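# Put one yellow sponge in each bench tote

## Task

Finish with exactly one yellow sponge inside each of the three totes on the bench, with no sponge sticking out past a tote's rim. Every yellow sponge that is not in a tote must be resting on top of the low shelf, where the spares start. The totes and the cartons beneath the bench must not be shifted or rotated. The robot must not tip over or be left leaning, or the task fails. Anything that stays in place only because the robot is holding it does not count.

## Robot and tools

ROBOT. TidyBot++: a mobile base 0.54 m long, 0.50 m wide and 0.38 m tall on four driven casters, carrying one seven-joint arm that ends in a two-finger gripper. The shoulder sits 0.12 m ahead of the base centre and 0.68 m up. Cameras: base_camera (on the base) and wrist_camera (looks along the hand). The arm starts folded with the hand down. In that state it reaches up to 0.08 m past the base front, and the elbow is up to 1.15 m high. A downward-pointing hand can reach at most about 0.94 m above the floor, and only close to the base.

FRAMES. Base frame: origin on the floor below the base centre, x forward, y left, z up. hand_pose is reported in this frame. It is the point between the finger pads. Its z axis runs out along the fingers, and its y axis is the closing direction. The odometry frame is the base frame as it was at scene start. base_odometry counts wheel rotation, so slip is counted as motion. Heading is in radians, left positive, from -3.142 to 3.142. base_tilt is in degrees, and forward or right lean reads positive. Both carry a fixed bias of about 1 degree plus noise. Odometry drifts a few cm and several degrees over roughly thirty moves.

execute_actions(actions, cameras). actions is a list holding one action object, or nothing (an empty list only reports state and images). An action may contain:
- base: exactly one relative move, counted from the base position in the latest state report. translate_m is metres, forward positive, -2 to 2. strafe_m is metres, left positive, -2 to 2. rotate_rad is radians, counter-clockwise from above positive, -6.3 to 6.3.
- joints: absolute targets keyed by name. All arm values are in radians.
  - joint_1_rad: any angle, tolerance ±0.039. It swings the arm about vertical, and positive is clockwise from above, the reverse of heading.
  - joint_2_rad: shoulder, -2.249 to 2.249, ±0.039.
  - joint_3_rad: any angle, ±0.039.
  - joint_4_rad: elbow, -2.579 to 2.579, ±0.039.
  - joint_5_rad: any angle, ±0.056.
  - joint_6_rad: wrist, -2.099 to 2.099, ±0.056.
  - joint_7_rad: any angle, ±0.056. With the hand down, positive turns counter-clockwise from above, and at 1.57 the fingers open toward left and right.
  - gripper_pos: 0 (open) to 1 (closed), ±0.03. The pad gap is roughly 85 x (1 - gripper_pos) mm.
  "Any angle" joints go the short way, so make big turns in steps under half a turn.
- speeds: optional caps for this action only. translate_m and strafe_m take 0.05 to 0.5 m/s, and rotate_rad takes 0.1 to 1.57 rad/s; the defaults are the maxima. A base move needing over 8.667 s is refused.
Base and joint motions begin together. A joint or base left out of an action may still be driving toward its earlier target. Unknown keys or out-of-range values get the whole call refused with no motion. cameras: list of "base_camera", "wrist_camera" or "all". Omitted or null means all, and [] means none. Images come at the end of the call, in the order named on the "pictures" line.

PLANAR ARM MODEL. With joint_1_rad = 0, joint_3_rad = 3.14 and joint_5_rad = 0 (near the start), the arm lies in the x-z plane. Segment tilts from vertical (forward positive) are: upper arm (0.42 m) = j2; forearm (0.31 m) = j2 - j4; hand (0.31 m, to the hand point) = j2 - j4 - j6. Forward reach from the shoulder is the sum of length x sin(tilt), and height above the shoulder is the sum of length x cos(tilt). Closed fingertips reach about 20 mm beyond the hand point.

OTHER TOOLS. wait(seconds, 0 to 10): commands nothing and returns state and images. zoom_image(camera, region): camera is base_camera or wrist_camera; region is [x0, y0, x1, y1] in pixels of that camera's latest full image, measured from the top-left corner, at most 504 x 504. read_manual(section, default "licences"): returns only licence text. finished_scene(scene): pass the current scene's number once the goal holds on its own. This is final.

RESULT LINES.
- base_status and joint_status: "done"; "off_target" (stopped away from the target and possibly still pushing); "contact_stop" or "time_out" (the target is dropped and the position held). A blocked base can read "done" while well short.
- "joint command not followed" with a "cause:" line: a self-collision check held back the arm targets, and those joints read "not_followed". The gripper target still runs. No check protects the base from the arm.
- on_its_own: motion that was not commanded.
- motor_effort: percent of the maximum, with the peak in brackets.
- Motor temperatures: per arm joint. MOTOR HOT appears from 60 °C. At 75 °C there is an OVER-TEMPERATURE FAULT, the arm sags, and joints read "limit_stop_at_motor_heat"; resend the targets then.
- ARM HIT: a hard knock against the base or the arm itself.
- Torque fault: a joint torque limit was reached (104.5 N m for joints 1-4, 51.3 for 5-7). The arm freezes for 10 s and the rest of the call is skipped.
When a result reports a stop, later calls in the same reply are not run.

PRACTICAL NOTES. Friction leaves joints slightly off target. To fix this, send each joint its previous command plus (wanted angle minus reading). Don't resend a reading as a target while holding something, because the arm sags under a load. hand_pose may be 1-2 cm off, so check the images. The robot holds the last command while you think, and motors heat while holding a load.

AVOID: dropping or slamming sponges; knocking or rotating the totes or cartons; driving while the arm is caught on something about 0.8 m or higher, which can tip the robot; pushing hard sideways on a raised hand; driving the arm into obstacles, which causes torque faults. If the robot leans after a snag, retract the arm or back off. Loose objects may occasionally be nudged by outside disturbances.

Each tool is called after ">>>" as a command line: name --argument value for each argument, lists and objects as JSON in quotes; but a table of rows of numbers goes row by row, as --pt "numbers of a row", without its own name.

## Session

>>> execute_actions --actions '[]'

Scene clock: 0.00 s.
Motor temperatures (°C, as the motors report them): [34 33 32 36 42 39 44]
base_odometry: x=+0.000 y=+0.000 heading=+0.000 (m, m, rad; odometry frame)
base_tilt: forward=-0.1 right=+0.2 (deg)
base_status: not commanded
joint_positions: joint_1_rad=+0.029 joint_2_rad=-0.377 joint_3_rad=+3.103 joint_4_rad=-2.518 joint_5_rad=+0.012 joint_6_rad=-0.929 joint_7_rad=+1.595 gripper_pos=+0.000
joint_status: not commanded
motor_effort: joint_1_rad=+1 joint_2_rad=+1 joint_3_rad=+1 joint_4_rad=+14 joint_5_rad=+1 joint_6_rad=+0 joint_7_rad=+0 (%)
hand_pose: x=+0.2507 y=-0.0021 z=+0.5927 quat_wxyz=(+0.012, +0.999, +0.019, +0.035) (m; base frame)
pictures: base_camera, wrist_camera
Images, in order (width x height): base_camera 644x364, wrist_camera 644x476.

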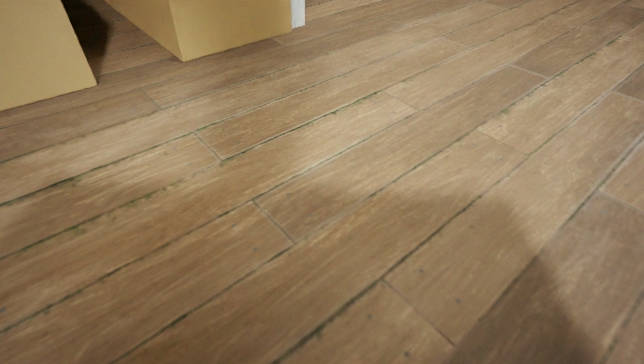

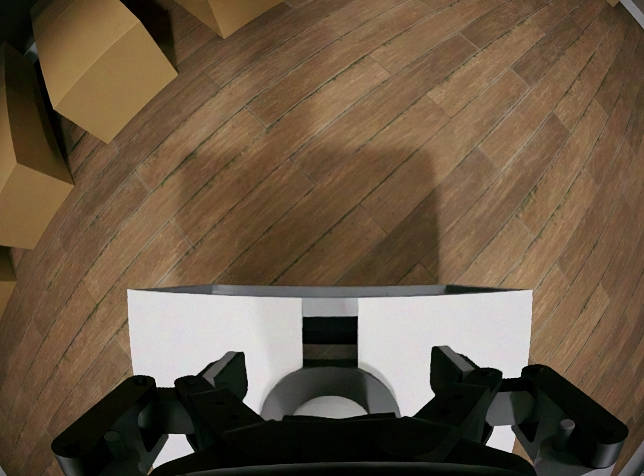

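>>> execute_actions --actions '[{"joints":{"joint_6_rad":0.3},"base":{"rotate_rad":0.7}}]'

>>> execute_actions --actions '[{"base":{"rotate_rad":-1.6}}]' --cameras '["wrist_camera"]'

>>> execute_actions --actions '[{"base":{"rotate_rad":-1.6}}]' --cameras '["wrist_camera"]'

>>> execute_actions --actions '[{"base":{"rotate_rad":-1.6}}]' --cameras '["wrist_camera"]'

Scene clock: 9.77 s.
Motor temperatures (°C, as the motors report them): [34 33 32 36 42 39 44]
base_odometry: x=+0.000 y=+0.000 heading=+0.699 (m, m, rad; odometry frame)
base_tilt: forward=-0.1 right=+0.2 (deg)
base_status: done
joint_positions: joint_1_rad=+0.029 joint_2_rad=-0.377 joint_3_rad=+3.103 joint_4_rad=-2.517 joint_5_rad=+0.012 joint_6_rad=+0.300 joint_7_rad=+1.595 gripper_pos=+0.000
joint_status: all done
motor_effort: joint_1_rad=+1(0) joint_2_rad=-4(4) joint_3_rad=+1(2) joint_4_rad=+18(18) joint_5_rad=+1(1) joint_6_rad=+8(9) joint_7_rad=+0(0) (%)
hand_pose: x=+0.5286 y=+0.0071 z=+0.8203 quat_wxyz=(+0.013, +0.795, +0.022, +0.605) (m; base frame)
pictures: base_camera, wrist_camera
Images, in order (width x height): base_camera 644x364, wrist_camera 644x476.

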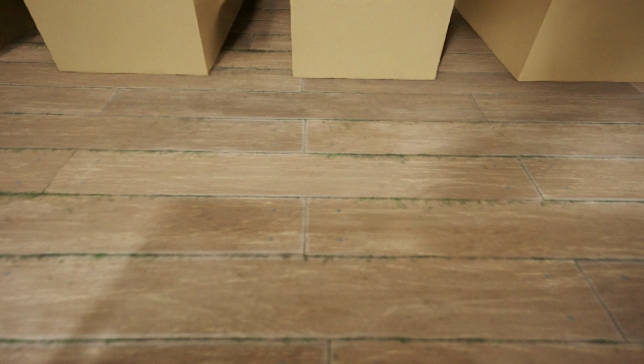

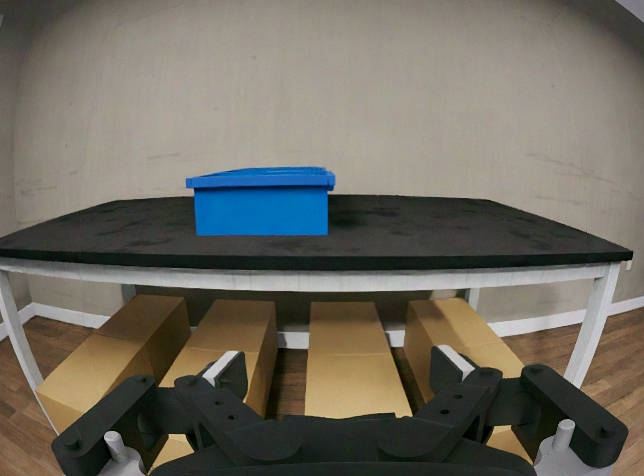

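Scene clock: 12.17 s.
Motor temperatures (°C, as the motors report them): [34 33 32 36 42 39 44]
base_odometry: x=+0.000 y=+0.000 heading=-0.900 (m, m, rad; odometry frame)
base_tilt: forward=-0.2 right=+0.2 (deg)
base_status: done
joint_positions: joint_1_rad=+0.029 joint_2_rad=-0.377 joint_3_rad=+3.103 joint_4_rad=-2.517 joint_5_rad=+0.012 joint_6_rad=+0.300 joint_7_rad=+1.595 gripper_pos=+0.000
joint_status: not commanded
motor_effort: joint_1_rad=+1(0) joint_2_rad=-4(5) joint_3_rad=+1(2) joint_4_rad=+18(18) joint_5_rad=+1(1) joint_6_rad=+8(8) joint_7_rad=-1(0) (%)
hand_pose: x=+0.5286 y=+0.0073 z=+0.8203 quat_wxyz=(+0.013, +0.795, +0.023, +0.605) (m; base frame)
pictures: wrist_camera
Images, in order (width x height): wrist_camera 644x476.

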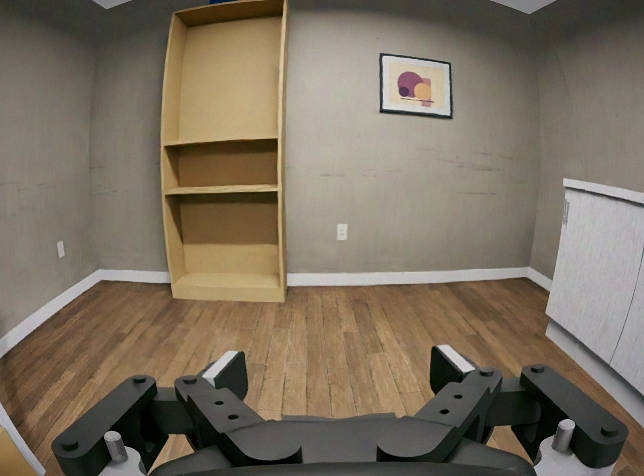

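Scene clock: 14.47 s.
Motor temperatures (°C, as the motors report them): [34 33 32 36 42 39 44]
base_odometry: x=+0.000 y=+0.000 heading=-2.499 (m, m, rad; odometry frame)
base_tilt: forward=-0.2 right=+0.3 (deg)
base_status: done
joint_positions: joint_1_rad=+0.029 joint_2_rad=-0.377 joint_3_rad=+3.104 joint_4_rad=-2.517 joint_5_rad=+0.012 joint_6_rad=+0.300 joint_7_rad=+1.595 gripper_pos=+0.000
joint_status: not commanded
motor_effort: joint_1_rad=+1(2) joint_2_rad=-4(5) joint_3_rad=+1(2) joint_4_rad=+18(18) joint_5_rad=+1(1) joint_6_rad=+8(8) joint_7_rad=+0(0) (%)
hand_pose: x=+0.5286 y=+0.0069 z=+0.8203 quat_wxyz=(+0.013, +0.796, +0.022, +0.605) (m; base frame)
pictures: wrist_camera
Images, in order (width x height): wrist_camera 644x476.

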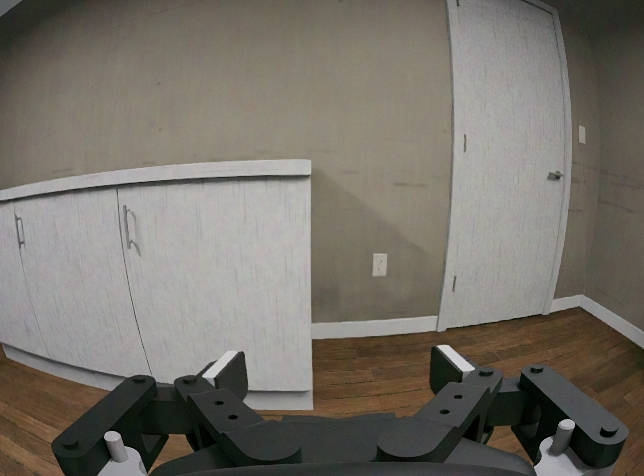

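Scene clock: 16.77 s.
Motor temperatures (°C, as the motors report them): [34 33 32 36 42 39 44]
base_odometry: x=+0.000 y=+0.000 heading=+2.185 (m, m, rad; odometry frame)
base_tilt: forward=-0.2 right=+0.2 (deg)
base_status: done
joint_positions: joint_1_rad=+0.029 joint_2_rad=-0.377 joint_3_rad=+3.104 joint_4_rad=-2.517 joint_5_rad=+0.012 joint_6_rad=+0.300 joint_7_rad=+1.595 gripper_pos=+0.000
joint_status: not commanded
motor_effort: joint_1_rad=+1(2) joint_2_rad=-4(6) joint_3_rad=+1(2) joint_4_rad=+18(18) joint_5_rad=+1(1) joint_6_rad=+8(8) joint_7_rad=+0(0) (%)
hand_pose: x=+0.5286 y=+0.0067 z=+0.8203 quat_wxyz=(+0.013, +0.796, +0.022, +0.605) (m; base frame)
pictures: wrist_camera
Images, in order (width x height): wrist_camera 644x476.

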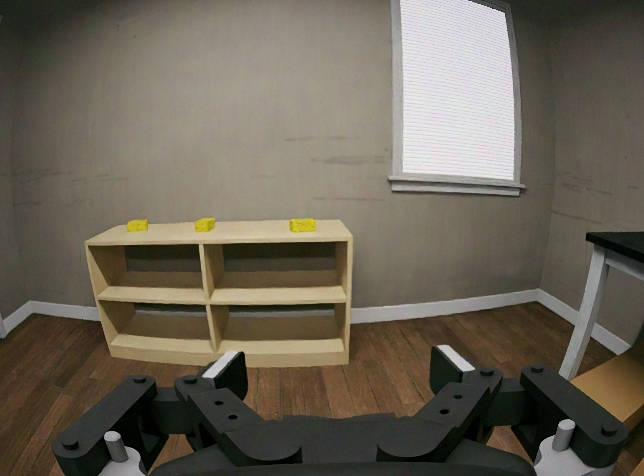

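>>> execute_actions --actions '[{"base":{"rotate_rad":-1.49},"joints":{"joint_2_rad":0.0,"joint_4_rad":-1.3,"joint_6_rad":-0.8}}]'

Scene clock: 24.33 s.
Motor temperatures (°C, as the motors report them): [34 33 32 36 42 39 44]
base_odometry: x=+0.000 y=+0.000 heading=+0.695 (m, m, rad; odometry frame)
base_tilt: forward=-0.2 right=+0.3 (deg)
base_status: done
joint_positions: joint_1_rad=+0.029 joint_2_rad=-0.025 joint_3_rad=+3.106 joint_4_rad=-1.314 joint_5_rad=+0.012 joint_6_rad=-0.776 joint_7_rad=+1.595 gripper_pos=+0.000
joint_status: all done
motor_effort: joint_1_rad=+1(3) joint_2_rad=-17(18) joint_3_rad=+0(3) joint_4_rad=+19(20) joint_5_rad=+1(1) joint_6_rad=+8(9) joint_7_rad=+0(0) (%)
hand_pose: x=+0.6840 y=+0.0025 z=+1.0421 quat_wxyz=(+0.011, +0.858, +0.015, +0.512) (m; base frame)
pictures: base_camera, wrist_camera
Images, in order (width x height): base_camera 644x364, wrist_camera 644x476.

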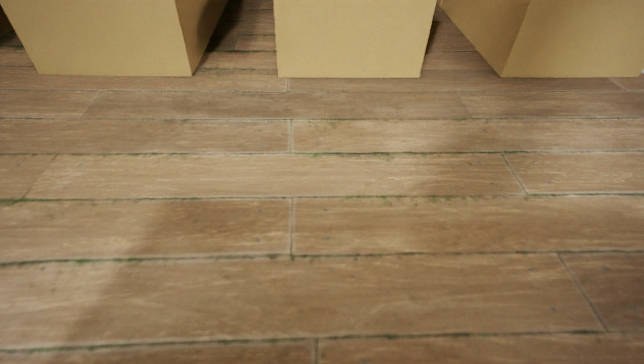

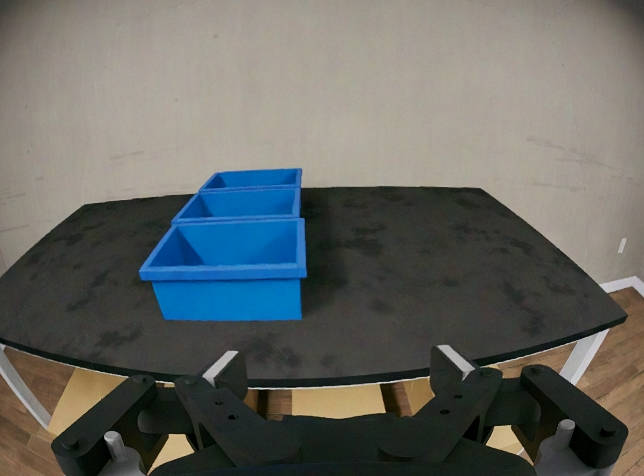

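>>> execute_actions --actions '[{"base":{"rotate_rad":1.57},"joints":{"joint_6_rad":-1.1}}]' --cameras '[]'

>>> execute_actions --actions '[{"base":{"translate_m":0.6}}]'

Scene clock: 41.23 s.
Motor temperatures (°C, as the motors report them): [34 33 32 36 42 39 44]
base_odometry: x=+0.000 y=+0.000 heading=+2.265 (m, m, rad; odometry frame)
base_tilt: forward=-0.2 right=+0.2 (deg)
base_status: done
joint_positions: joint_1_rad=+0.030 joint_2_rad=-0.012 joint_3_rad=+3.100 joint_4_rad=-1.308 joint_5_rad=+0.012 joint_6_rad=-1.099 joint_7_rad=+1.595 gripper_pos=+0.000
joint_status: all done
motor_effort: joint_1_rad=+0(2) joint_2_rad=-17(20) joint_3_rad=+0(2) joint_4_rad=+18(20) joint_5_rad=+1(2) joint_6_rad=+6(7) joint_7_rad=+0(0) (%)
hand_pose: x=+0.6273 y=+0.0041 z=+0.9590 quat_wxyz=(+0.009, +0.931, +0.018, +0.364) (m; base frame)
pictures: none
No camera images: the call's "cameras" was empty. Leave "cameras" out to get every camera's image.

Scene clock: 43.80 s.
Motor temperatures (°C, as the motors report them): [34 33 32 36 42 39 44]
base_odometry: x=-0.384 y=+0.461 heading=+2.266 (m, m, rad; odometry frame)
base_tilt: forward=-0.2 right=+0.3 (deg)
base_status: done
joint_positions: joint_1_rad=+0.030 joint_2_rad=-0.009 joint_3_rad=+3.100 joint_4_rad=-1.308 joint_5_rad=+0.012 joint_6_rad=-1.099 joint_7_rad=+1.595 gripper_pos=+0.000
joint_status: not commanded
motor_effort: joint_1_rad=+1(0) joint_2_rad=-18(20) joint_3_rad=+1(1) joint_4_rad=+18(19) joint_5_rad=+1(1) joint_6_rad=+6(6) joint_7_rad=+1(0) (%)
hand_pose: x=+0.6282 y=+0.0040 z=+0.9575 quat_wxyz=(+0.009, +0.932, +0.018, +0.363) (m; base frame)
pictures: base_camera, wrist_camera
Images, in order (width x height): base_camera 644x364, wrist_camera 644x476.

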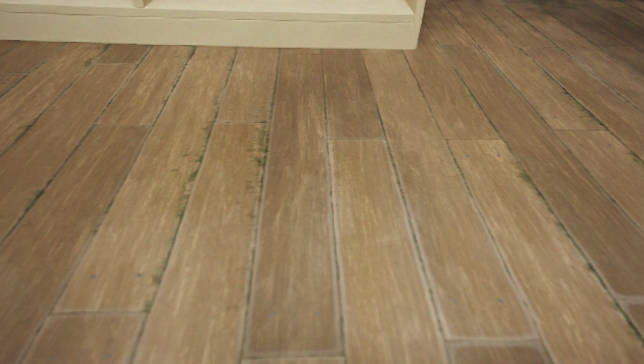

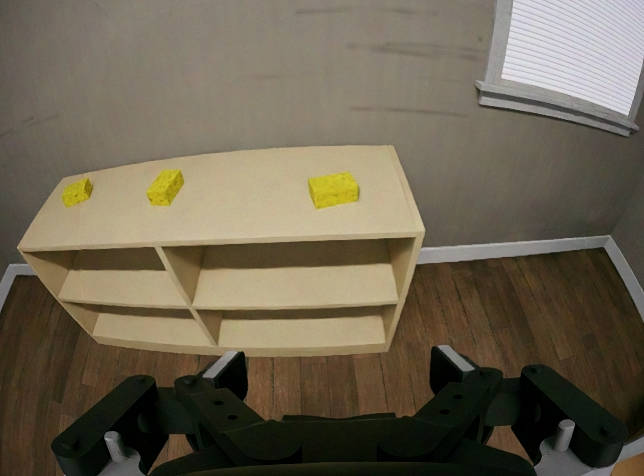

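>>> execute_actions --actions '[{"base":{"translate_m":0.5},"joints":{"joint_2_rad":0.315,"joint_4_rad":-0.994,"joint_6_rad":-1.83,"joint_7_rad":0.15}}]'

Scene clock: 52.57 s.
Motor temperatures (°C, as the motors report them): [34 33 32 36 42 39 44]
base_odometry: x=-0.705 y=+0.845 heading=+2.267 (m, m, rad; odometry frame)
base_tilt: forward=-0.2 right=+0.2 (deg)
base_status: done
joint_positions: joint_1_rad=+0.030 joint_2_rad=+0.316 joint_3_rad=+3.100 joint_4_rad=-1.009 joint_5_rad=+0.012 joint_6_rad=-1.807 joint_7_rad=+0.180 gripper_pos=+0.000
joint_status: all done
motor_effort: joint_1_rad=+1(1) joint_2_rad=-25(29) joint_3_rad=+0(2) joint_4_rad=+15(19) joint_5_rad=+1(1) joint_6_rad=-1(7) joint_7_rad=+0(0) (%)
hand_pose: x=+0.5571 y=-0.0002 z=+0.8473 quat_wxyz=(-0.003, +0.770, -0.638, +0.004) (m; base frame)
pictures: base_camera, wrist_camera
Images, in order (width x height): base_camera 644x364, wrist_camera 644x476.

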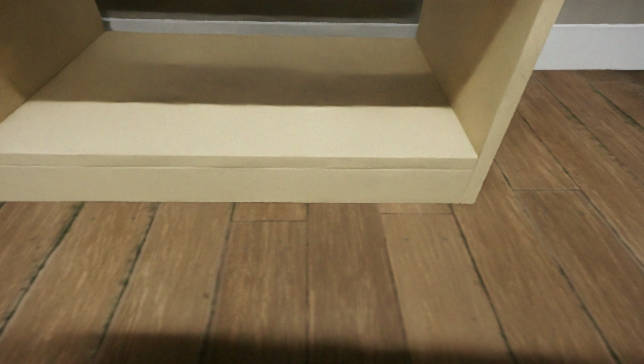

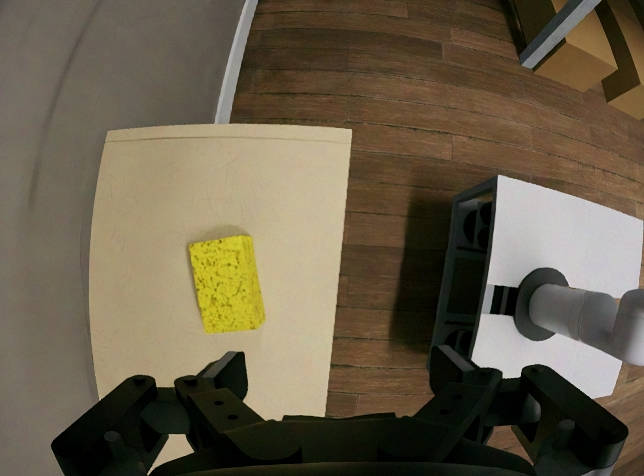

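>>> execute_actions --actions '[{"base":{"translate_m":0.145},"joints":{"joint_2_rad":0.27,"joint_4_rad":-1.25,"joint_6_rad":-1.64,"joint_7_rad":0.3}}]'

Scene clock: 63.50 s.
Motor temperatures (°C, as the motors report them): [34 34 32 36 42 39 44]
base_odometry: x=-0.798 y=+0.956 heading=+2.267 (m, m, rad; odometry frame)
base_tilt: forward=-0.1 right=+0.2 (deg)
base_status: done
joint_positions: joint_1_rad=+0.030 joint_2_rad=+0.290 joint_3_rad=+3.100 joint_4_rad=-1.235 joint_5_rad=+0.012 joint_6_rad=-1.660 joint_7_rad=+0.257 gripper_pos=+0.000
joint_status: all done
motor_effort: joint_1_rad=+1(0) joint_2_rad=-25(30) joint_3_rad=+0(1) joint_4_rad=+15(16) joint_5_rad=+1(2) joint_6_rad=-1(2) joint_7_rad=+0(1) (%)
hand_pose: x=+0.5392 y=+0.0005 z=+0.7884 quat_wxyz=(+0.014, +0.795, -0.607, -0.017) (m; base frame)
pictures: base_camera, wrist_camera
Images, in order (width x height): base_camera 644x364, wrist_camera 644x476.

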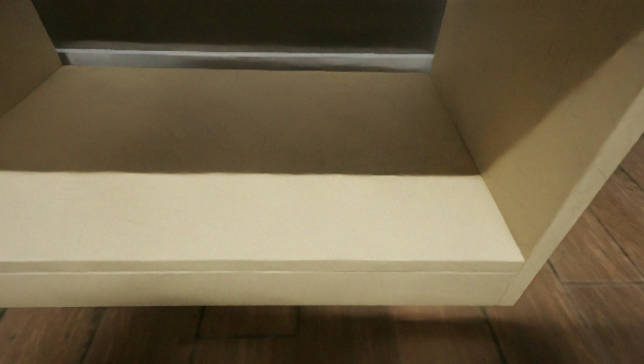

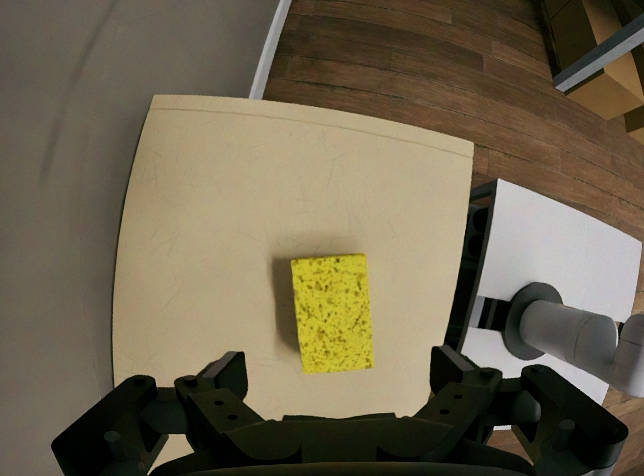

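>>> execute_actions --actions '[{"joints":{"joint_2_rad":0.28,"joint_4_rad":-1.52,"joint_6_rad":-1.32,"joint_7_rad":0.36}}]' --cameras '["wrist_camera"]'

Scene clock: 72.27 s.
Motor temperatures (°C, as the motors report them): [34 34 32 36 42 39 44]
base_odometry: x=-0.798 y=+0.956 heading=+2.267 (m, m, rad; odometry frame)
base_tilt: forward=-0.1 right=+0.3 (deg)
base_status: not commanded
joint_positions: joint_1_rad=+0.030 joint_2_rad=+0.290 joint_3_rad=+3.100 joint_4_rad=-1.506 joint_5_rad=+0.012 joint_6_rad=-1.342 joint_7_rad=+0.317 gripper_pos=+0.000
joint_status: all done
motor_effort: joint_1_rad=+1(1) joint_2_rad=-24(25) joint_3_rad=+0(0) joint_4_rad=+15(16) joint_5_rad=+1(1) joint_6_rad=-1(1) joint_7_rad=+0(0) (%)
hand_pose: x=+0.5462 y=+0.0017 z=+0.7038 quat_wxyz=(-0.001, +0.814, -0.582, +0.002) (m; base frame)
pictures: wrist_camera
Images, in order (width x height): wrist_camera 644x476.

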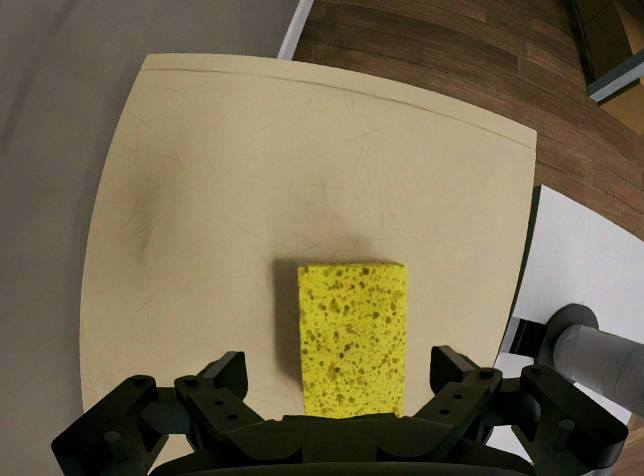

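>>> execute_actions --actions '[{"joints":{"joint_2_rad":0.335,"joint_4_rad":-1.71,"joint_6_rad":-1.08}}]' --cameras '["wrist_camera"]'

Scene clock: 79.97 s.
Motor temperatures (°C, as the motors report them): [34 34 32 36 42 39 44]
base_odometry: x=-0.798 y=+0.956 heading=+2.267 (m, m, rad; odometry frame)
base_tilt: forward=-0.2 right=+0.2 (deg)
base_status: not commanded
joint_positions: joint_1_rad=+0.030 joint_2_rad=+0.320 joint_3_rad=+3.100 joint_4_rad=-1.699 joint_5_rad=+0.012 joint_6_rad=-1.102 joint_7_rad=+0.317 gripper_pos=+0.000
joint_status: all done
motor_effort: joint_1_rad=+1(1) joint_2_rad=-24(26) joint_3_rad=+0(0) joint_4_rad=+14(14) joint_5_rad=+1(1) joint_6_rad=+0(0) joint_7_rad=+0(1) (%)
hand_pose: x=+0.5407 y=+0.0026 z=+0.6342 quat_wxyz=(-0.007, +0.814, -0.581, +0.008) (m; base frame)
pictures: wrist_camera
Images, in order (width x height): wrist_camera 644x476.

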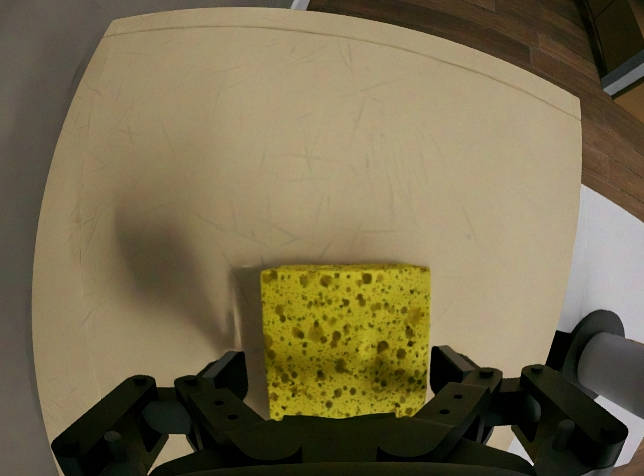

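>>> execute_actions --actions '[{"joints":{"joint_2_rad":0.38,"joint_6_rad":-1.06}}]' --cameras '["wrist_camera"]'

>>> execute_actions --actions '[{"joints":{"gripper_pos":1}}]' --cameras '["wrist_camera"]'

Scene clock: 84.07 s.
Motor temperatures (°C, as the motors report them): [34 34 32 36 42 39 44]
base_odometry: x=-0.798 y=+0.956 heading=+2.267 (m, m, rad; odometry frame)
base_tilt: forward=-0.2 right=+0.2 (deg)
base_status: not commanded
joint_positions: joint_1_rad=+0.030 joint_2_rad=+0.364 joint_3_rad=+3.100 joint_4_rad=-1.699 joint_5_rad=+0.012 joint_6_rad=-1.083 joint_7_rad=+0.317 gripper_pos=+0.000
joint_status: all done
motor_effort: joint_1_rad=+0(1) joint_2_rad=-25(28) joint_3_rad=+0(0) joint_4_rad=+13(14) joint_5_rad=+1(1) joint_6_rad=-1(0) joint_7_rad=-1(0) (%)
hand_pose: x=+0.5441 y=+0.0028 z=+0.6156 quat_wxyz=(+0.000, +0.814, -0.581, -0.003) (m; base frame)
pictures: wrist_camera
Images, in order (width x height): wrist_camera 644x476.

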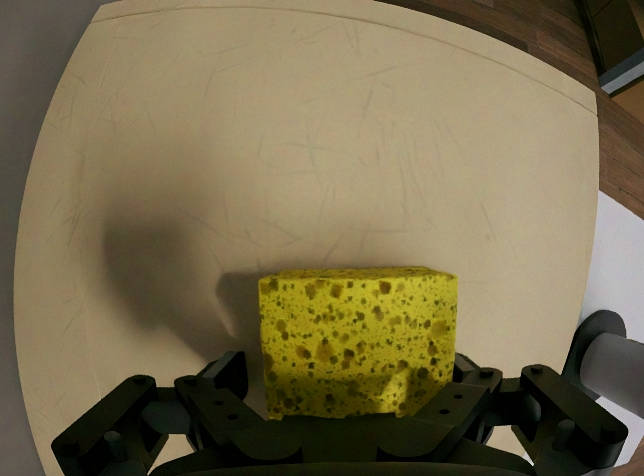

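Scene clock: 85.17 s.
Motor temperatures (°C, as the motors report them): [34 34 32 36 42 39 44]
base_odometry: x=-0.798 y=+0.956 heading=+2.267 (m, m, rad; odometry frame)
base_tilt: forward=-0.2 right=+0.2 (deg)
base_status: not commanded
joint_positions: joint_1_rad=+0.030 joint_2_rad=+0.343 joint_3_rad=+3.100 joint_4_rad=-1.698 joint_5_rad=+0.012 joint_6_rad=-1.085 joint_7_rad=+0.317 gripper_pos=+0.386
joint_status: gripper_pos off_target (ended at +0.386, target +1.000)
motor_effort: joint_1_rad=+1(1) joint_2_rad=-17(25) joint_3_rad=+0(1) joint_4_rad=+12(13) joint_5_rad=+1(0) joint_6_rad=+4(7) joint_7_rad=+0(0) (%)
hand_pose: x=+0.5452 y=+0.0028 z=+0.6247 quat_wxyz=(-0.006, +0.814, -0.581, +0.006) (m; base frame)
pictures: wrist_camera
Images, in order (width x height): wrist_camera 644x476.

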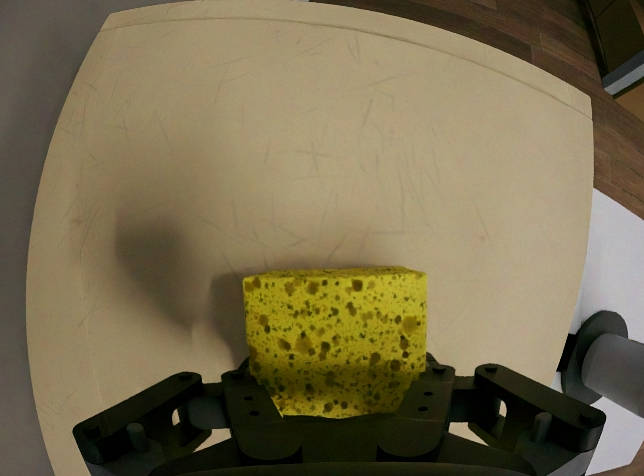

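>>> execute_actions --actions '[{"joints":{"joint_2_rad":0.1,"joint_4_rad":-1.1,"joint_6_rad":-1.3,"joint_7_rad":1.57}}]' --cameras '[]'

>>> execute_actions --actions '[{"base":{"translate_m":-0.3}}]' --cameras '[]'

>>> execute_actions --actions '[{"base":{"rotate_rad":-1.9}}]'

Scene clock: 93.57 s.
Motor temperatures (°C, as the motors report them): [34 34 32 36 42 39 44]
base_odometry: x=-0.798 y=+0.956 heading=+2.267 (m, m, rad; odometry frame)
base_tilt: forward=-0.2 right=+0.2 (deg)
base_status: not commanded
joint_positions: joint_1_rad=+0.030 joint_2_rad=+0.111 joint_3_rad=+3.100 joint_4_rad=-1.111 joint_5_rad=+0.012 joint_6_rad=-1.275 joint_7_rad=+1.531 gripper_pos=+0.386
joint_status: all done
motor_effort: joint_1_rad=+1(2) joint_2_rad=-22(29) joint_3_rad=+0(1) joint_4_rad=+18(18) joint_5_rad=+1(3) joint_6_rad=+5(5) joint_7_rad=+0(0) (%)
hand_pose: x=+0.6475 y=+0.0025 z=+0.9584 quat_wxyz=(-0.004, +0.949, -0.014, +0.316) (m; base frame)
pictures: none
No camera images: the call's "cameras" was empty. Leave "cameras" out to get every camera's image.

Scene clock: 95.57 s.
Motor temperatures (°C, as the motors report them): [34 34 32 36 42 39 44]
base_odometry: x=-0.606 y=+0.726 heading=+2.268 (m, m, rad; odometry frame)
base_tilt: forward=-0.1 right=+0.1 (deg)
base_status: done
joint_positions: joint_1_rad=+0.030 joint_2_rad=+0.099 joint_3_rad=+3.100 joint_4_rad=-1.111 joint_5_rad=+0.012 joint_6_rad=-1.281 joint_7_rad=+1.531 gripper_pos=+0.386
joint_status: not commanded
motor_effort: joint_1_rad=+1(2) joint_2_rad=-20(25) joint_3_rad=+0(1) joint_4_rad=+17(18) joint_5_rad=+1(0) joint_6_rad=+5(6) joint_7_rad=+1(1) (%)
hand_pose: x=+0.6428 y=+0.0024 z=+0.9643 quat_wxyz=(-0.004, +0.947, -0.014, +0.320) (m; base frame)
pictures: none
No camera images: the call's "cameras" was empty. Leave "cameras" out to get every camera's image.

Scene clock: 98.07 s.
Motor temperatures (°C, as the motors report them): [34 34 32 36 42 39 44]
base_odometry: x=-0.606 y=+0.726 heading=+0.369 (m, m, rad; odometry frame)
base_tilt: forward=-0.2 right=+0.2 (deg)
base_status: done
joint_positions: joint_1_rad=+0.029 joint_2_rad=+0.099 joint_3_rad=+3.103 joint_4_rad=-1.111 joint_5_rad=+0.012 joint_6_rad=-1.281 joint_7_rad=+1.531 gripper_pos=+0.386
joint_status: not commanded
motor_effort: joint_1_rad=+1(4) joint_2_rad=-20(24) joint_3_rad=+0(3) joint_4_rad=+17(18) joint_5_rad=+1(3) joint_6_rad=+5(5) joint_7_rad=-1(0) (%)
hand_pose: x=+0.6429 y=+0.0010 z=+0.9641 quat_wxyz=(-0.003, +0.947, -0.016, +0.320) (m; base frame)
pictures: base_camera, wrist_camera
Images, in order (width x height): base_camera 644x364, wrist_camera 644x476.

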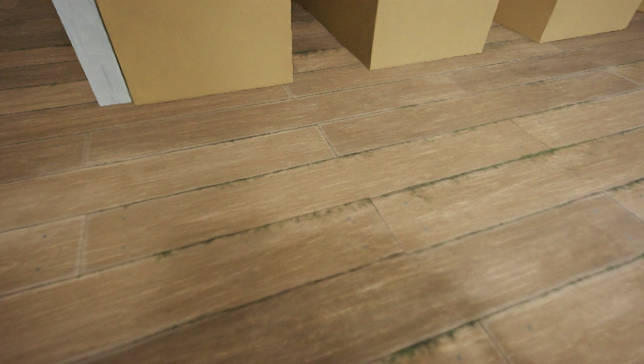

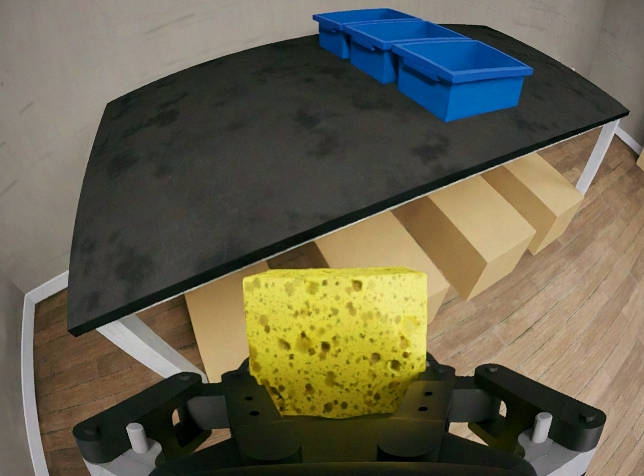

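>>> execute_actions --actions '[{"base":{"rotate_rad":0.33},"joints":{"joint_2_rad":0.0,"joint_4_rad":-1.0}}]' --cameras '[]'

>>> execute_actions --actions '[{"base":{"strafe_m":-0.75}}]' --cameras '[]'

>>> execute_actions --actions '[{"base":{"translate_m":0.35}}]'

Scene clock: 113.00 s.
Motor temperatures (°C, as the motors report them): [34 34 32 37 42 39 44]
base_odometry: x=-0.606 y=+0.726 heading=+0.697 (m, m, rad; odometry frame)
base_tilt: forward=-0.2 right=+0.3 (deg)
base_status: done
joint_positions: joint_1_rad=+0.028 joint_2_rad=+0.004 joint_3_rad=+3.097 joint_4_rad=-1.008 joint_5_rad=+0.012 joint_6_rad=-1.281 joint_7_rad=+1.531 gripper_pos=+0.386
joint_status: all done
motor_effort: joint_1_rad=+1(4) joint_2_rad=-16(24) joint_3_rad=+0(3) joint_4_rad=+17(19) joint_5_rad=+1(2) joint_6_rad=+7(6) joint_7_rad=+0(0) (%)
hand_pose: x=+0.6202 y=+0.0057 z=+1.0634 quat_wxyz=(-0.005, +0.911, -0.012, +0.412) (m; base frame)
pictures: none
No camera images: the call's "cameras" was empty. Leave "cameras" out to get every camera's image.

Scene clock: 115.90 s.
Motor temperatures (°C, as the motors report them): [34 34 32 37 42 39 44]
base_odometry: x=-0.125 y=+0.150 heading=+0.696 (m, m, rad; odometry frame)
base_tilt: forward=-0.2 right=+0.3 (deg)
base_status: done
joint_positions: joint_1_rad=+0.028 joint_2_rad=+0.004 joint_3_rad=+3.100 joint_4_rad=-1.008 joint_5_rad=+0.012 joint_6_rad=-1.281 joint_7_rad=+1.531 gripper_pos=+0.386
joint_status: not commanded
motor_effort: joint_1_rad=+0(2) joint_2_rad=-17(18) joint_3_rad=+0(2) joint_4_rad=+17(18) joint_5_rad=+1(0) joint_6_rad=+7(6) joint_7_rad=+0(0) (%)
hand_pose: x=+0.6203 y=+0.0042 z=+1.0634 quat_wxyz=(-0.005, +0.911, -0.013, +0.412) (m; base frame)
pictures: none
No camera images: the call's "cameras" was empty. Leave "cameras" out to get every camera's image.

Scene clock: 117.93 s.
Motor temperatures (°C, as the motors report them): [34 34 32 37 42 39 44]
base_odometry: x=+0.144 y=+0.374 heading=+0.696 (m, m, rad; odometry frame)
base_tilt: forward=-0.2 right=+0.2 (deg)
base_status: done
joint_positions: joint_1_rad=+0.028 joint_2_rad=+0.008 joint_3_rad=+3.100 joint_4_rad=-1.008 joint_5_rad=+0.012 joint_6_rad=-1.282 joint_7_rad=+1.531 gripper_pos=+0.386
joint_status: not commanded
motor_effort: joint_1_rad=+1(0) joint_2_rad=-17(21) joint_3_rad=+1(0) joint_4_rad=+17(18) joint_5_rad=+1(1) joint_6_rad=+6(7) joint_7_rad=+0(0) (%)
hand_pose: x=+0.6215 y=+0.0042 z=+1.0611 quat_wxyz=(-0.005, +0.912, -0.013, +0.409) (m; base frame)
pictures: base_camera, wrist_camera
Images, in order (width x height): base_camera 644x364, wrist_camera 644x476.

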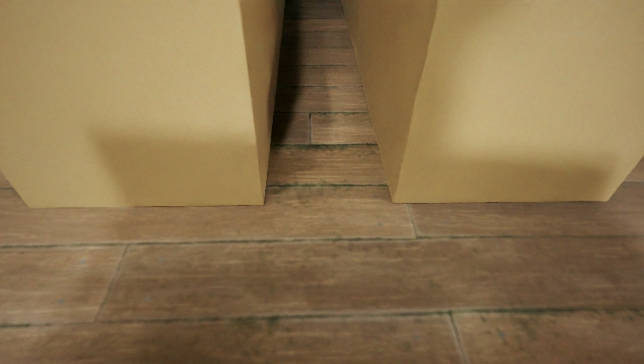

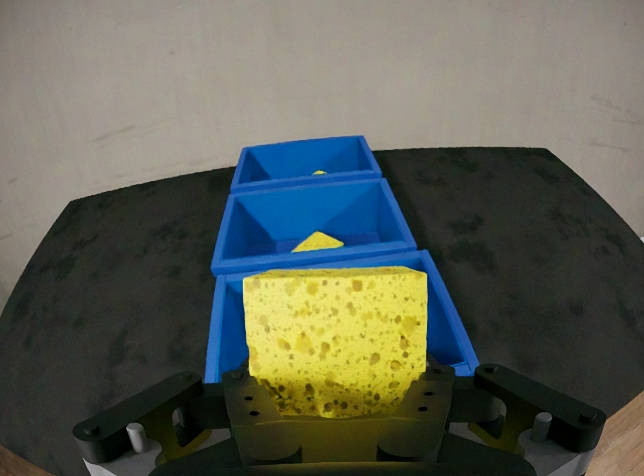

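>>> execute_actions --actions '[{"base":{"translate_m":0.15},"joints":{"joint_6_rad":-1.9}}]'

Scene clock: 129.03 s.
Motor temperatures (°C, as the motors report them): [34 34 32 37 42 39 44]
base_odometry: x=+0.259 y=+0.470 heading=+0.696 (m, m, rad; odometry frame)
base_tilt: forward=-0.2 right=+0.3 (deg)
base_status: done
joint_positions: joint_1_rad=+0.028 joint_2_rad=+0.006 joint_3_rad=+3.100 joint_4_rad=-1.007 joint_5_rad=+0.012 joint_6_rad=-1.897 joint_7_rad=+1.531 gripper_pos=+0.386
joint_status: all done
motor_effort: joint_1_rad=+0(1) joint_2_rad=-14(17) joint_3_rad=+0(1) joint_4_rad=+14(17) joint_5_rad=+1(2) joint_6_rad=+1(7) joint_7_rad=+0(0) (%)
hand_pose: x=+0.4589 y=+0.0021 z=+0.9659 quat_wxyz=(+0.002, +0.993, -0.016, +0.115) (m; base frame)
pictures: base_camera, wrist_camera
Images, in order (width x height): base_camera 644x364, wrist_camera 644x476.

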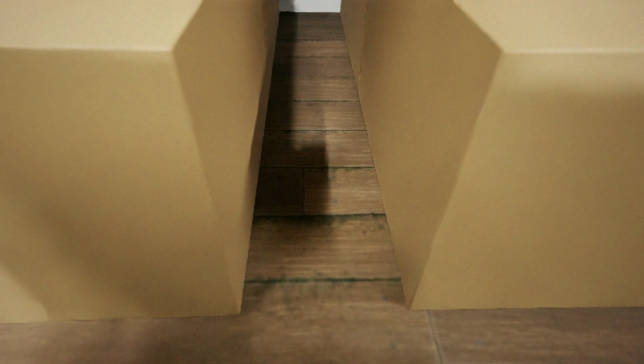

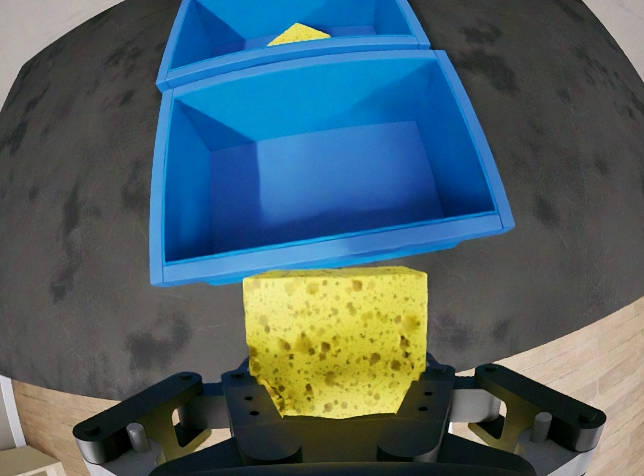

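>>> execute_actions --actions '[{"base":{"translate_m":0.06},"joints":{"joint_4_rad":-0.65,"joint_6_rad":-1.9}}]' --cameras '[]'

>>> execute_actions --actions '[{"joints":{"joint_2_rad":0.24,"joint_4_rad":-0.76,"joint_6_rad":-1.78}}]'

Scene clock: 144.67 s.
Motor temperatures (°C, as the motors report them): [34 34 32 37 42 39 44]
base_odometry: x=+0.305 y=+0.509 heading=+0.696 (m, m, rad; odometry frame)
base_tilt: forward=-0.1 right=+0.3 (deg)
base_status: done
joint_positions: joint_1_rad=+0.028 joint_2_rad=+0.005 joint_3_rad=+3.100 joint_4_rad=-0.663 joint_5_rad=+0.012 joint_6_rad=-1.897 joint_7_rad=+1.531 gripper_pos=+0.386
joint_status: all done
motor_effort: joint_1_rad=+1(0) joint_2_rad=-12(18) joint_3_rad=+0(1) joint_4_rad=+12(15) joint_5_rad=+1(2) joint_6_rad=+5(4) joint_7_rad=+0(1) (%)
hand_pose: x=+0.4849 y=+0.0024 z=+1.0882 quat_wxyz=(-0.003, +0.959, -0.016, +0.284) (m; base frame)
pictures: none
No camera images: the call's "cameras" was empty. Leave "cameras" out to get every camera's image.

Scene clock: 146.17 s.
Motor temperatures (°C, as the motors report them): [34 34 32 37 42 39 44]
base_odometry: x=+0.305 y=+0.509 heading=+0.696 (m, m, rad; odometry frame)
base_tilt: forward=-0.2 right=+0.2 (deg)
base_status: not commanded
joint_positions: joint_1_rad=+0.028 joint_2_rad=+0.248 joint_3_rad=+3.100 joint_4_rad=-0.755 joint_5_rad=+0.012 joint_6_rad=-1.801 joint_7_rad=+1.531 gripper_pos=+0.386
joint_status: all done
motor_effort: joint_1_rad=+1(0) joint_2_rad=-22(28) joint_3_rad=+0(0) joint_4_rad=+14(16) joint_5_rad=+1(1) joint_6_rad=+2(5) joint_7_rad=+0(0) (%)
hand_pose: x=+0.5897 y=+0.0003 z=+0.9653 quat_wxyz=(-0.004, +0.986, -0.017, +0.168) (m; base frame)
pictures: base_camera, wrist_camera
Images, in order (width x height): base_camera 644x364, wrist_camera 644x476.

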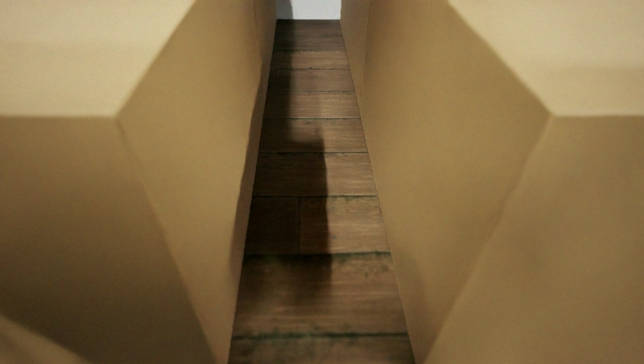

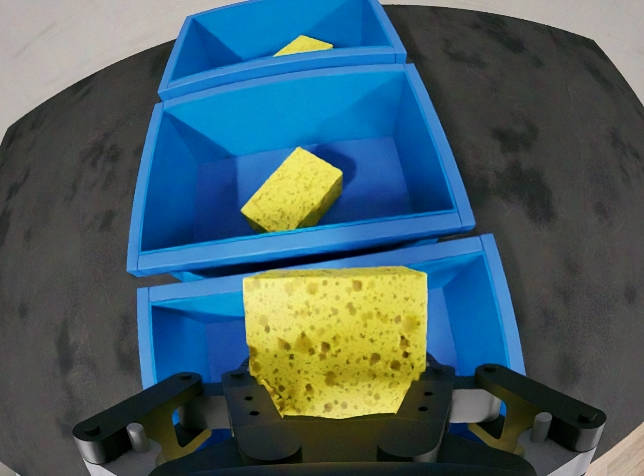

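>>> execute_actions --actions '[{"joints":{"joint_7_rad":0.1}}]' --cameras '["wrist_camera"]'

Scene clock: 151.30 s.
Motor temperatures (°C, as the motors report them): [34 34 32 37 42 39 44]
base_odometry: x=+0.305 y=+0.509 heading=+0.696 (m, m, rad; odometry frame)
base_tilt: forward=-0.2 right=+0.2 (deg)
base_status: not commanded
joint_positions: joint_1_rad=+0.028 joint_2_rad=+0.248 joint_3_rad=+3.100 joint_4_rad=-0.755 joint_5_rad=+0.012 joint_6_rad=-1.801 joint_7_rad=+0.123 gripper_pos=+0.386
joint_status: all done
motor_effort: joint_1_rad=+1(1) joint_2_rad=-23(23) joint_3_rad=+0(0) joint_4_rad=+15(15) joint_5_rad=+1(1) joint_6_rad=+3(3) joint_7_rad=+0(0) (%)
hand_pose: x=+0.5897 y=+0.0003 z=+0.9653 quat_wxyz=(-0.111, +0.740, -0.651, +0.126) (m; base frame)
pictures: wrist_camera
Images, in order (width x height): wrist_camera 644x476.

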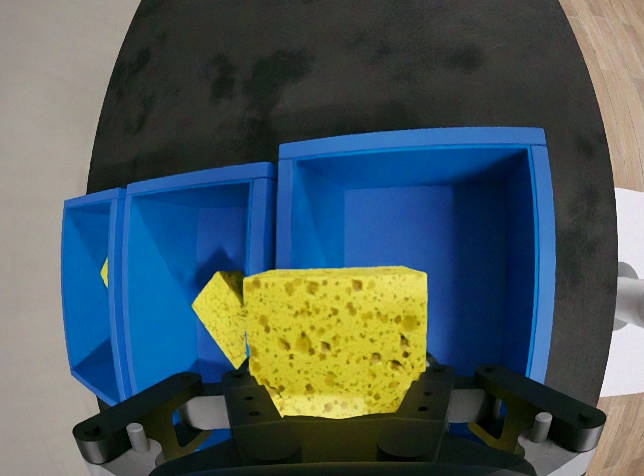

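>>> execute_actions --actions '[{"joints":{"joint_2_rad":0.33,"joint_4_rad":-0.96,"joint_6_rad":-1.87}}]' --cameras '["wrist_camera"]'

Scene clock: 160.97 s.
Motor temperatures (°C, as the motors report them): [34 34 32 37 42 39 44]
base_odometry: x=+0.305 y=+0.509 heading=+0.696 (m, m, rad; odometry frame)
base_tilt: forward=-0.1 right=+0.3 (deg)
base_status: not commanded
joint_positions: joint_1_rad=+0.028 joint_2_rad=+0.324 joint_3_rad=+3.100 joint_4_rad=-0.952 joint_5_rad=+0.012 joint_6_rad=-1.846 joint_7_rad=+0.123 gripper_pos=+0.386
joint_status: all done
motor_effort: joint_1_rad=+1(1) joint_2_rad=-26(28) joint_3_rad=+0(0) joint_4_rad=+15(17) joint_5_rad=+1(1) joint_6_rad=-1(3) joint_7_rad=+0(0) (%)
hand_pose: x=+0.5594 y=+0.0001 z=+0.8609 quat_wxyz=(-0.007, +0.752, -0.659, +0.007) (m; base frame)
pictures: wrist_camera
Images, in order (width x height): wrist_camera 644x476.

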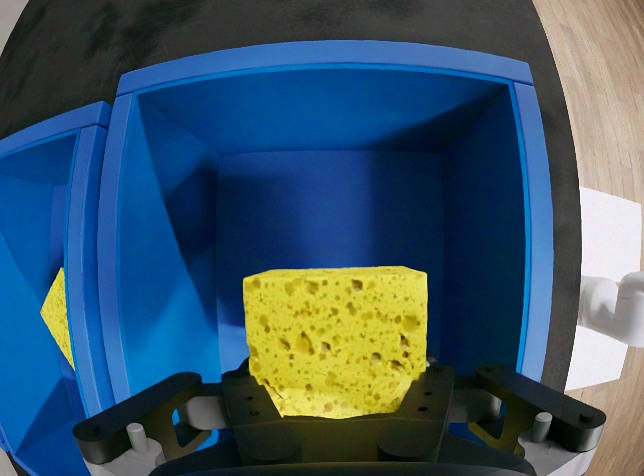

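>>> execute_actions --actions '[{"joints":{"joint_2_rad":0.31,"joint_4_rad":-1.165,"joint_6_rad":-1.65},"speeds":{}}]' --cameras '["wrist_camera"]'

action 0: "speeds" must be an object that gives a speed for at least one key that is commanded beside it, as in {"translate_m": 0.5}; or leave "speeds" out

>>> execute_actions --actions '[{"joints":{"joint_2_rad":0.31,"joint_4_rad":-1.165,"joint_6_rad":-1.65}}]' --cameras '["wrist_camera"]'

Scene clock: 169.90 s.
Motor temperatures (°C, as the motors report them): [34 34 32 37 42 39 44]
base_odometry: x=+0.305 y=+0.509 heading=+0.696 (m, m, rad; odometry frame)
base_tilt: forward=-0.1 right=+0.2 (deg)
base_status: not commanded
joint_positions: joint_1_rad=+0.028 joint_2_rad=+0.324 joint_3_rad=+3.100 joint_4_rad=-1.152 joint_5_rad=+0.012 joint_6_rad=-1.672 joint_7_rad=+0.123 gripper_pos=+0.386
joint_status: all done
motor_effort: joint_1_rad=+1(0) joint_2_rad=-26(27) joint_3_rad=+0(0) joint_4_rad=+15(17) joint_5_rad=+1(1) joint_6_rad=-1(1) joint_7_rad=+0(0) (%)
hand_pose: x=+0.5635 y=+0.0009 z=+0.7992 quat_wxyz=(+0.002, +0.753, -0.659, -0.003) (m; base frame)
pictures: wrist_camera
Images, in order (width x height): wrist_camera 644x476.

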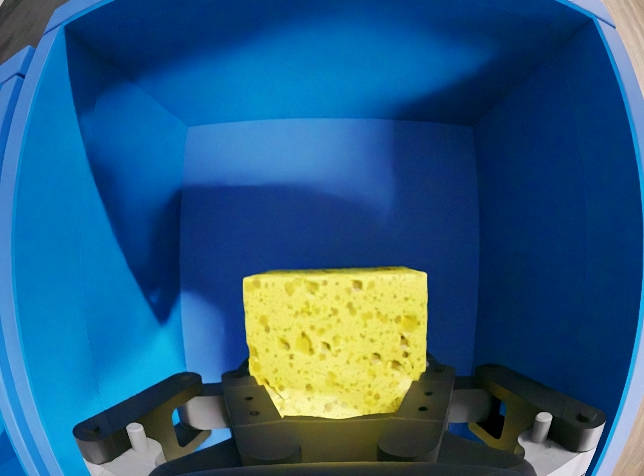

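>>> execute_actions --actions '[{"joints":{"joint_4_rad":-1.345,"joint_6_rad":-1.475}}]' --cameras '["wrist_camera"]'

Scene clock: 176.03 s.
Motor temperatures (°C, as the motors report them): [34 34 32 37 42 39 44]
base_odometry: x=+0.305 y=+0.509 heading=+0.696 (m, m, rad; odometry frame)
base_tilt: forward=-0.2 right=+0.1 (deg)
base_status: not commanded
joint_positions: joint_1_rad=+0.028 joint_2_rad=+0.267 joint_3_rad=+3.100 joint_4_rad=-1.291 joint_5_rad=+0.012 joint_6_rad=-1.520 joint_7_rad=+0.123 gripper_pos=+0.386
joint_status: joint_4_rad off_target (ended at -1.291, target -1.345); the others done
motor_effort: joint_1_rad=-1(1) joint_2_rad=-13(25) joint_3_rad=-1(1) joint_4_rad=+9(15) joint_5_rad=+0(0) joint_6_rad=+3(3) joint_7_rad=+0(0) (%)
hand_pose: x=+0.5637 y=+0.0015 z=+0.7809 quat_wxyz=(-0.020, +0.753, -0.658, +0.024) (m; base frame)
pictures: wrist_camera
Images, in order (width x height): wrist_camera 644x476.

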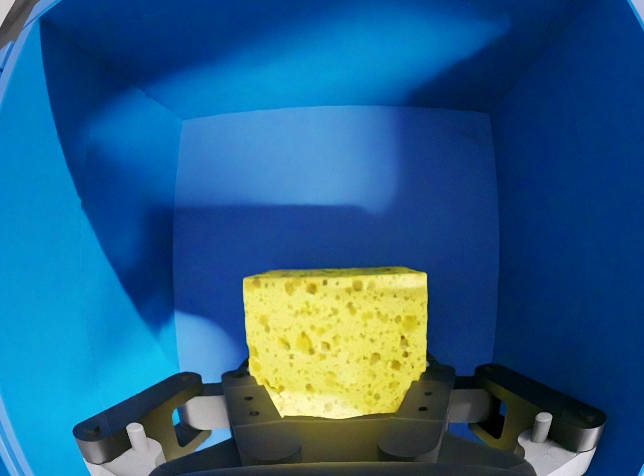

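>>> execute_actions --actions '[{"joints":{"joint_2_rad":0.3,"joint_4_rad":-1.25,"joint_6_rad":-1.56,"gripper_pos":0.1}}]' --cameras '["wrist_camera"]'

>>> execute_actions --actions '[{"joints":{"joint_2_rad":0.3,"joint_4_rad":-0.8,"joint_6_rad":-2.0}}]' --cameras '["wrist_camera"]'

Scene clock: 181.03 s.
Motor temperatures (°C, as the motors report them): [34 34 32 37 42 39 44]
base_odometry: x=+0.305 y=+0.509 heading=+0.696 (m, m, rad; odometry frame)
base_tilt: forward=-0.1 right=+0.2 (deg)
base_status: not commanded
joint_positions: joint_1_rad=+0.028 joint_2_rad=+0.290 joint_3_rad=+3.100 joint_4_rad=-1.266 joint_5_rad=+0.012 joint_6_rad=-1.535 joint_7_rad=+0.123 gripper_pos=+0.100
joint_status: all done
motor_effort: joint_1_rad=+1(1) joint_2_rad=-25(26) joint_3_rad=+0(1) joint_4_rad=+16(15) joint_5_rad=+1(0) joint_6_rad=+0(4) joint_7_rad=+1(1) (%)
hand_pose: x=+0.5687 y=+0.0014 z=+0.7790 quat_wxyz=(-0.017, +0.753, -0.658, +0.019) (m; base frame)
pictures: wrist_camera
Images, in order (width x height): wrist_camera 644x476.

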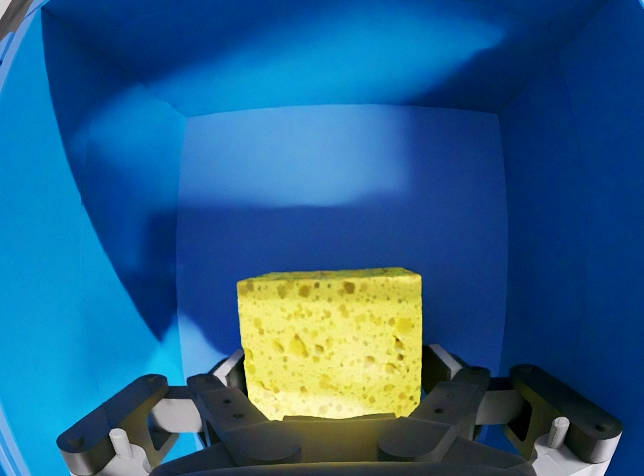

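Scene clock: 182.67 s.
Motor temperatures (°C, as the motors report them): [34 34 32 37 42 39 44]
base_odometry: x=+0.305 y=+0.509 heading=+0.696 (m, m, rad; odometry frame)
base_tilt: forward=-0.3 right=+0.2 (deg)
base_status: not commanded
joint_positions: joint_1_rad=+0.028 joint_2_rad=+0.290 joint_3_rad=+3.100 joint_4_rad=-0.814 joint_5_rad=+0.012 joint_6_rad=-1.978 joint_7_rad=+0.123 gripper_pos=+0.100
joint_status: all done
motor_effort: joint_1_rad=+1(1) joint_2_rad=-24(25) joint_3_rad=+0(0) joint_4_rad=+14(17) joint_5_rad=+1(1) joint_6_rad=+0(0) joint_7_rad=+0(1) (%)
hand_pose: x=+0.5380 y=-0.0002 z=+0.9161 quat_wxyz=(-0.020, +0.751, -0.660, +0.022) (m; base frame)
pictures: wrist_camera
Images, in order (width x height): wrist_camera 644x476.

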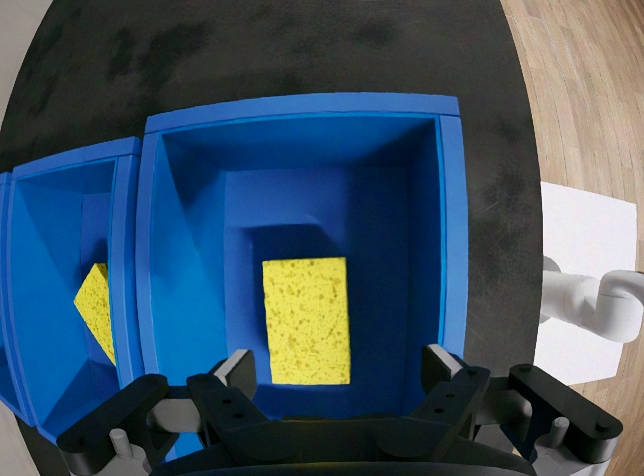

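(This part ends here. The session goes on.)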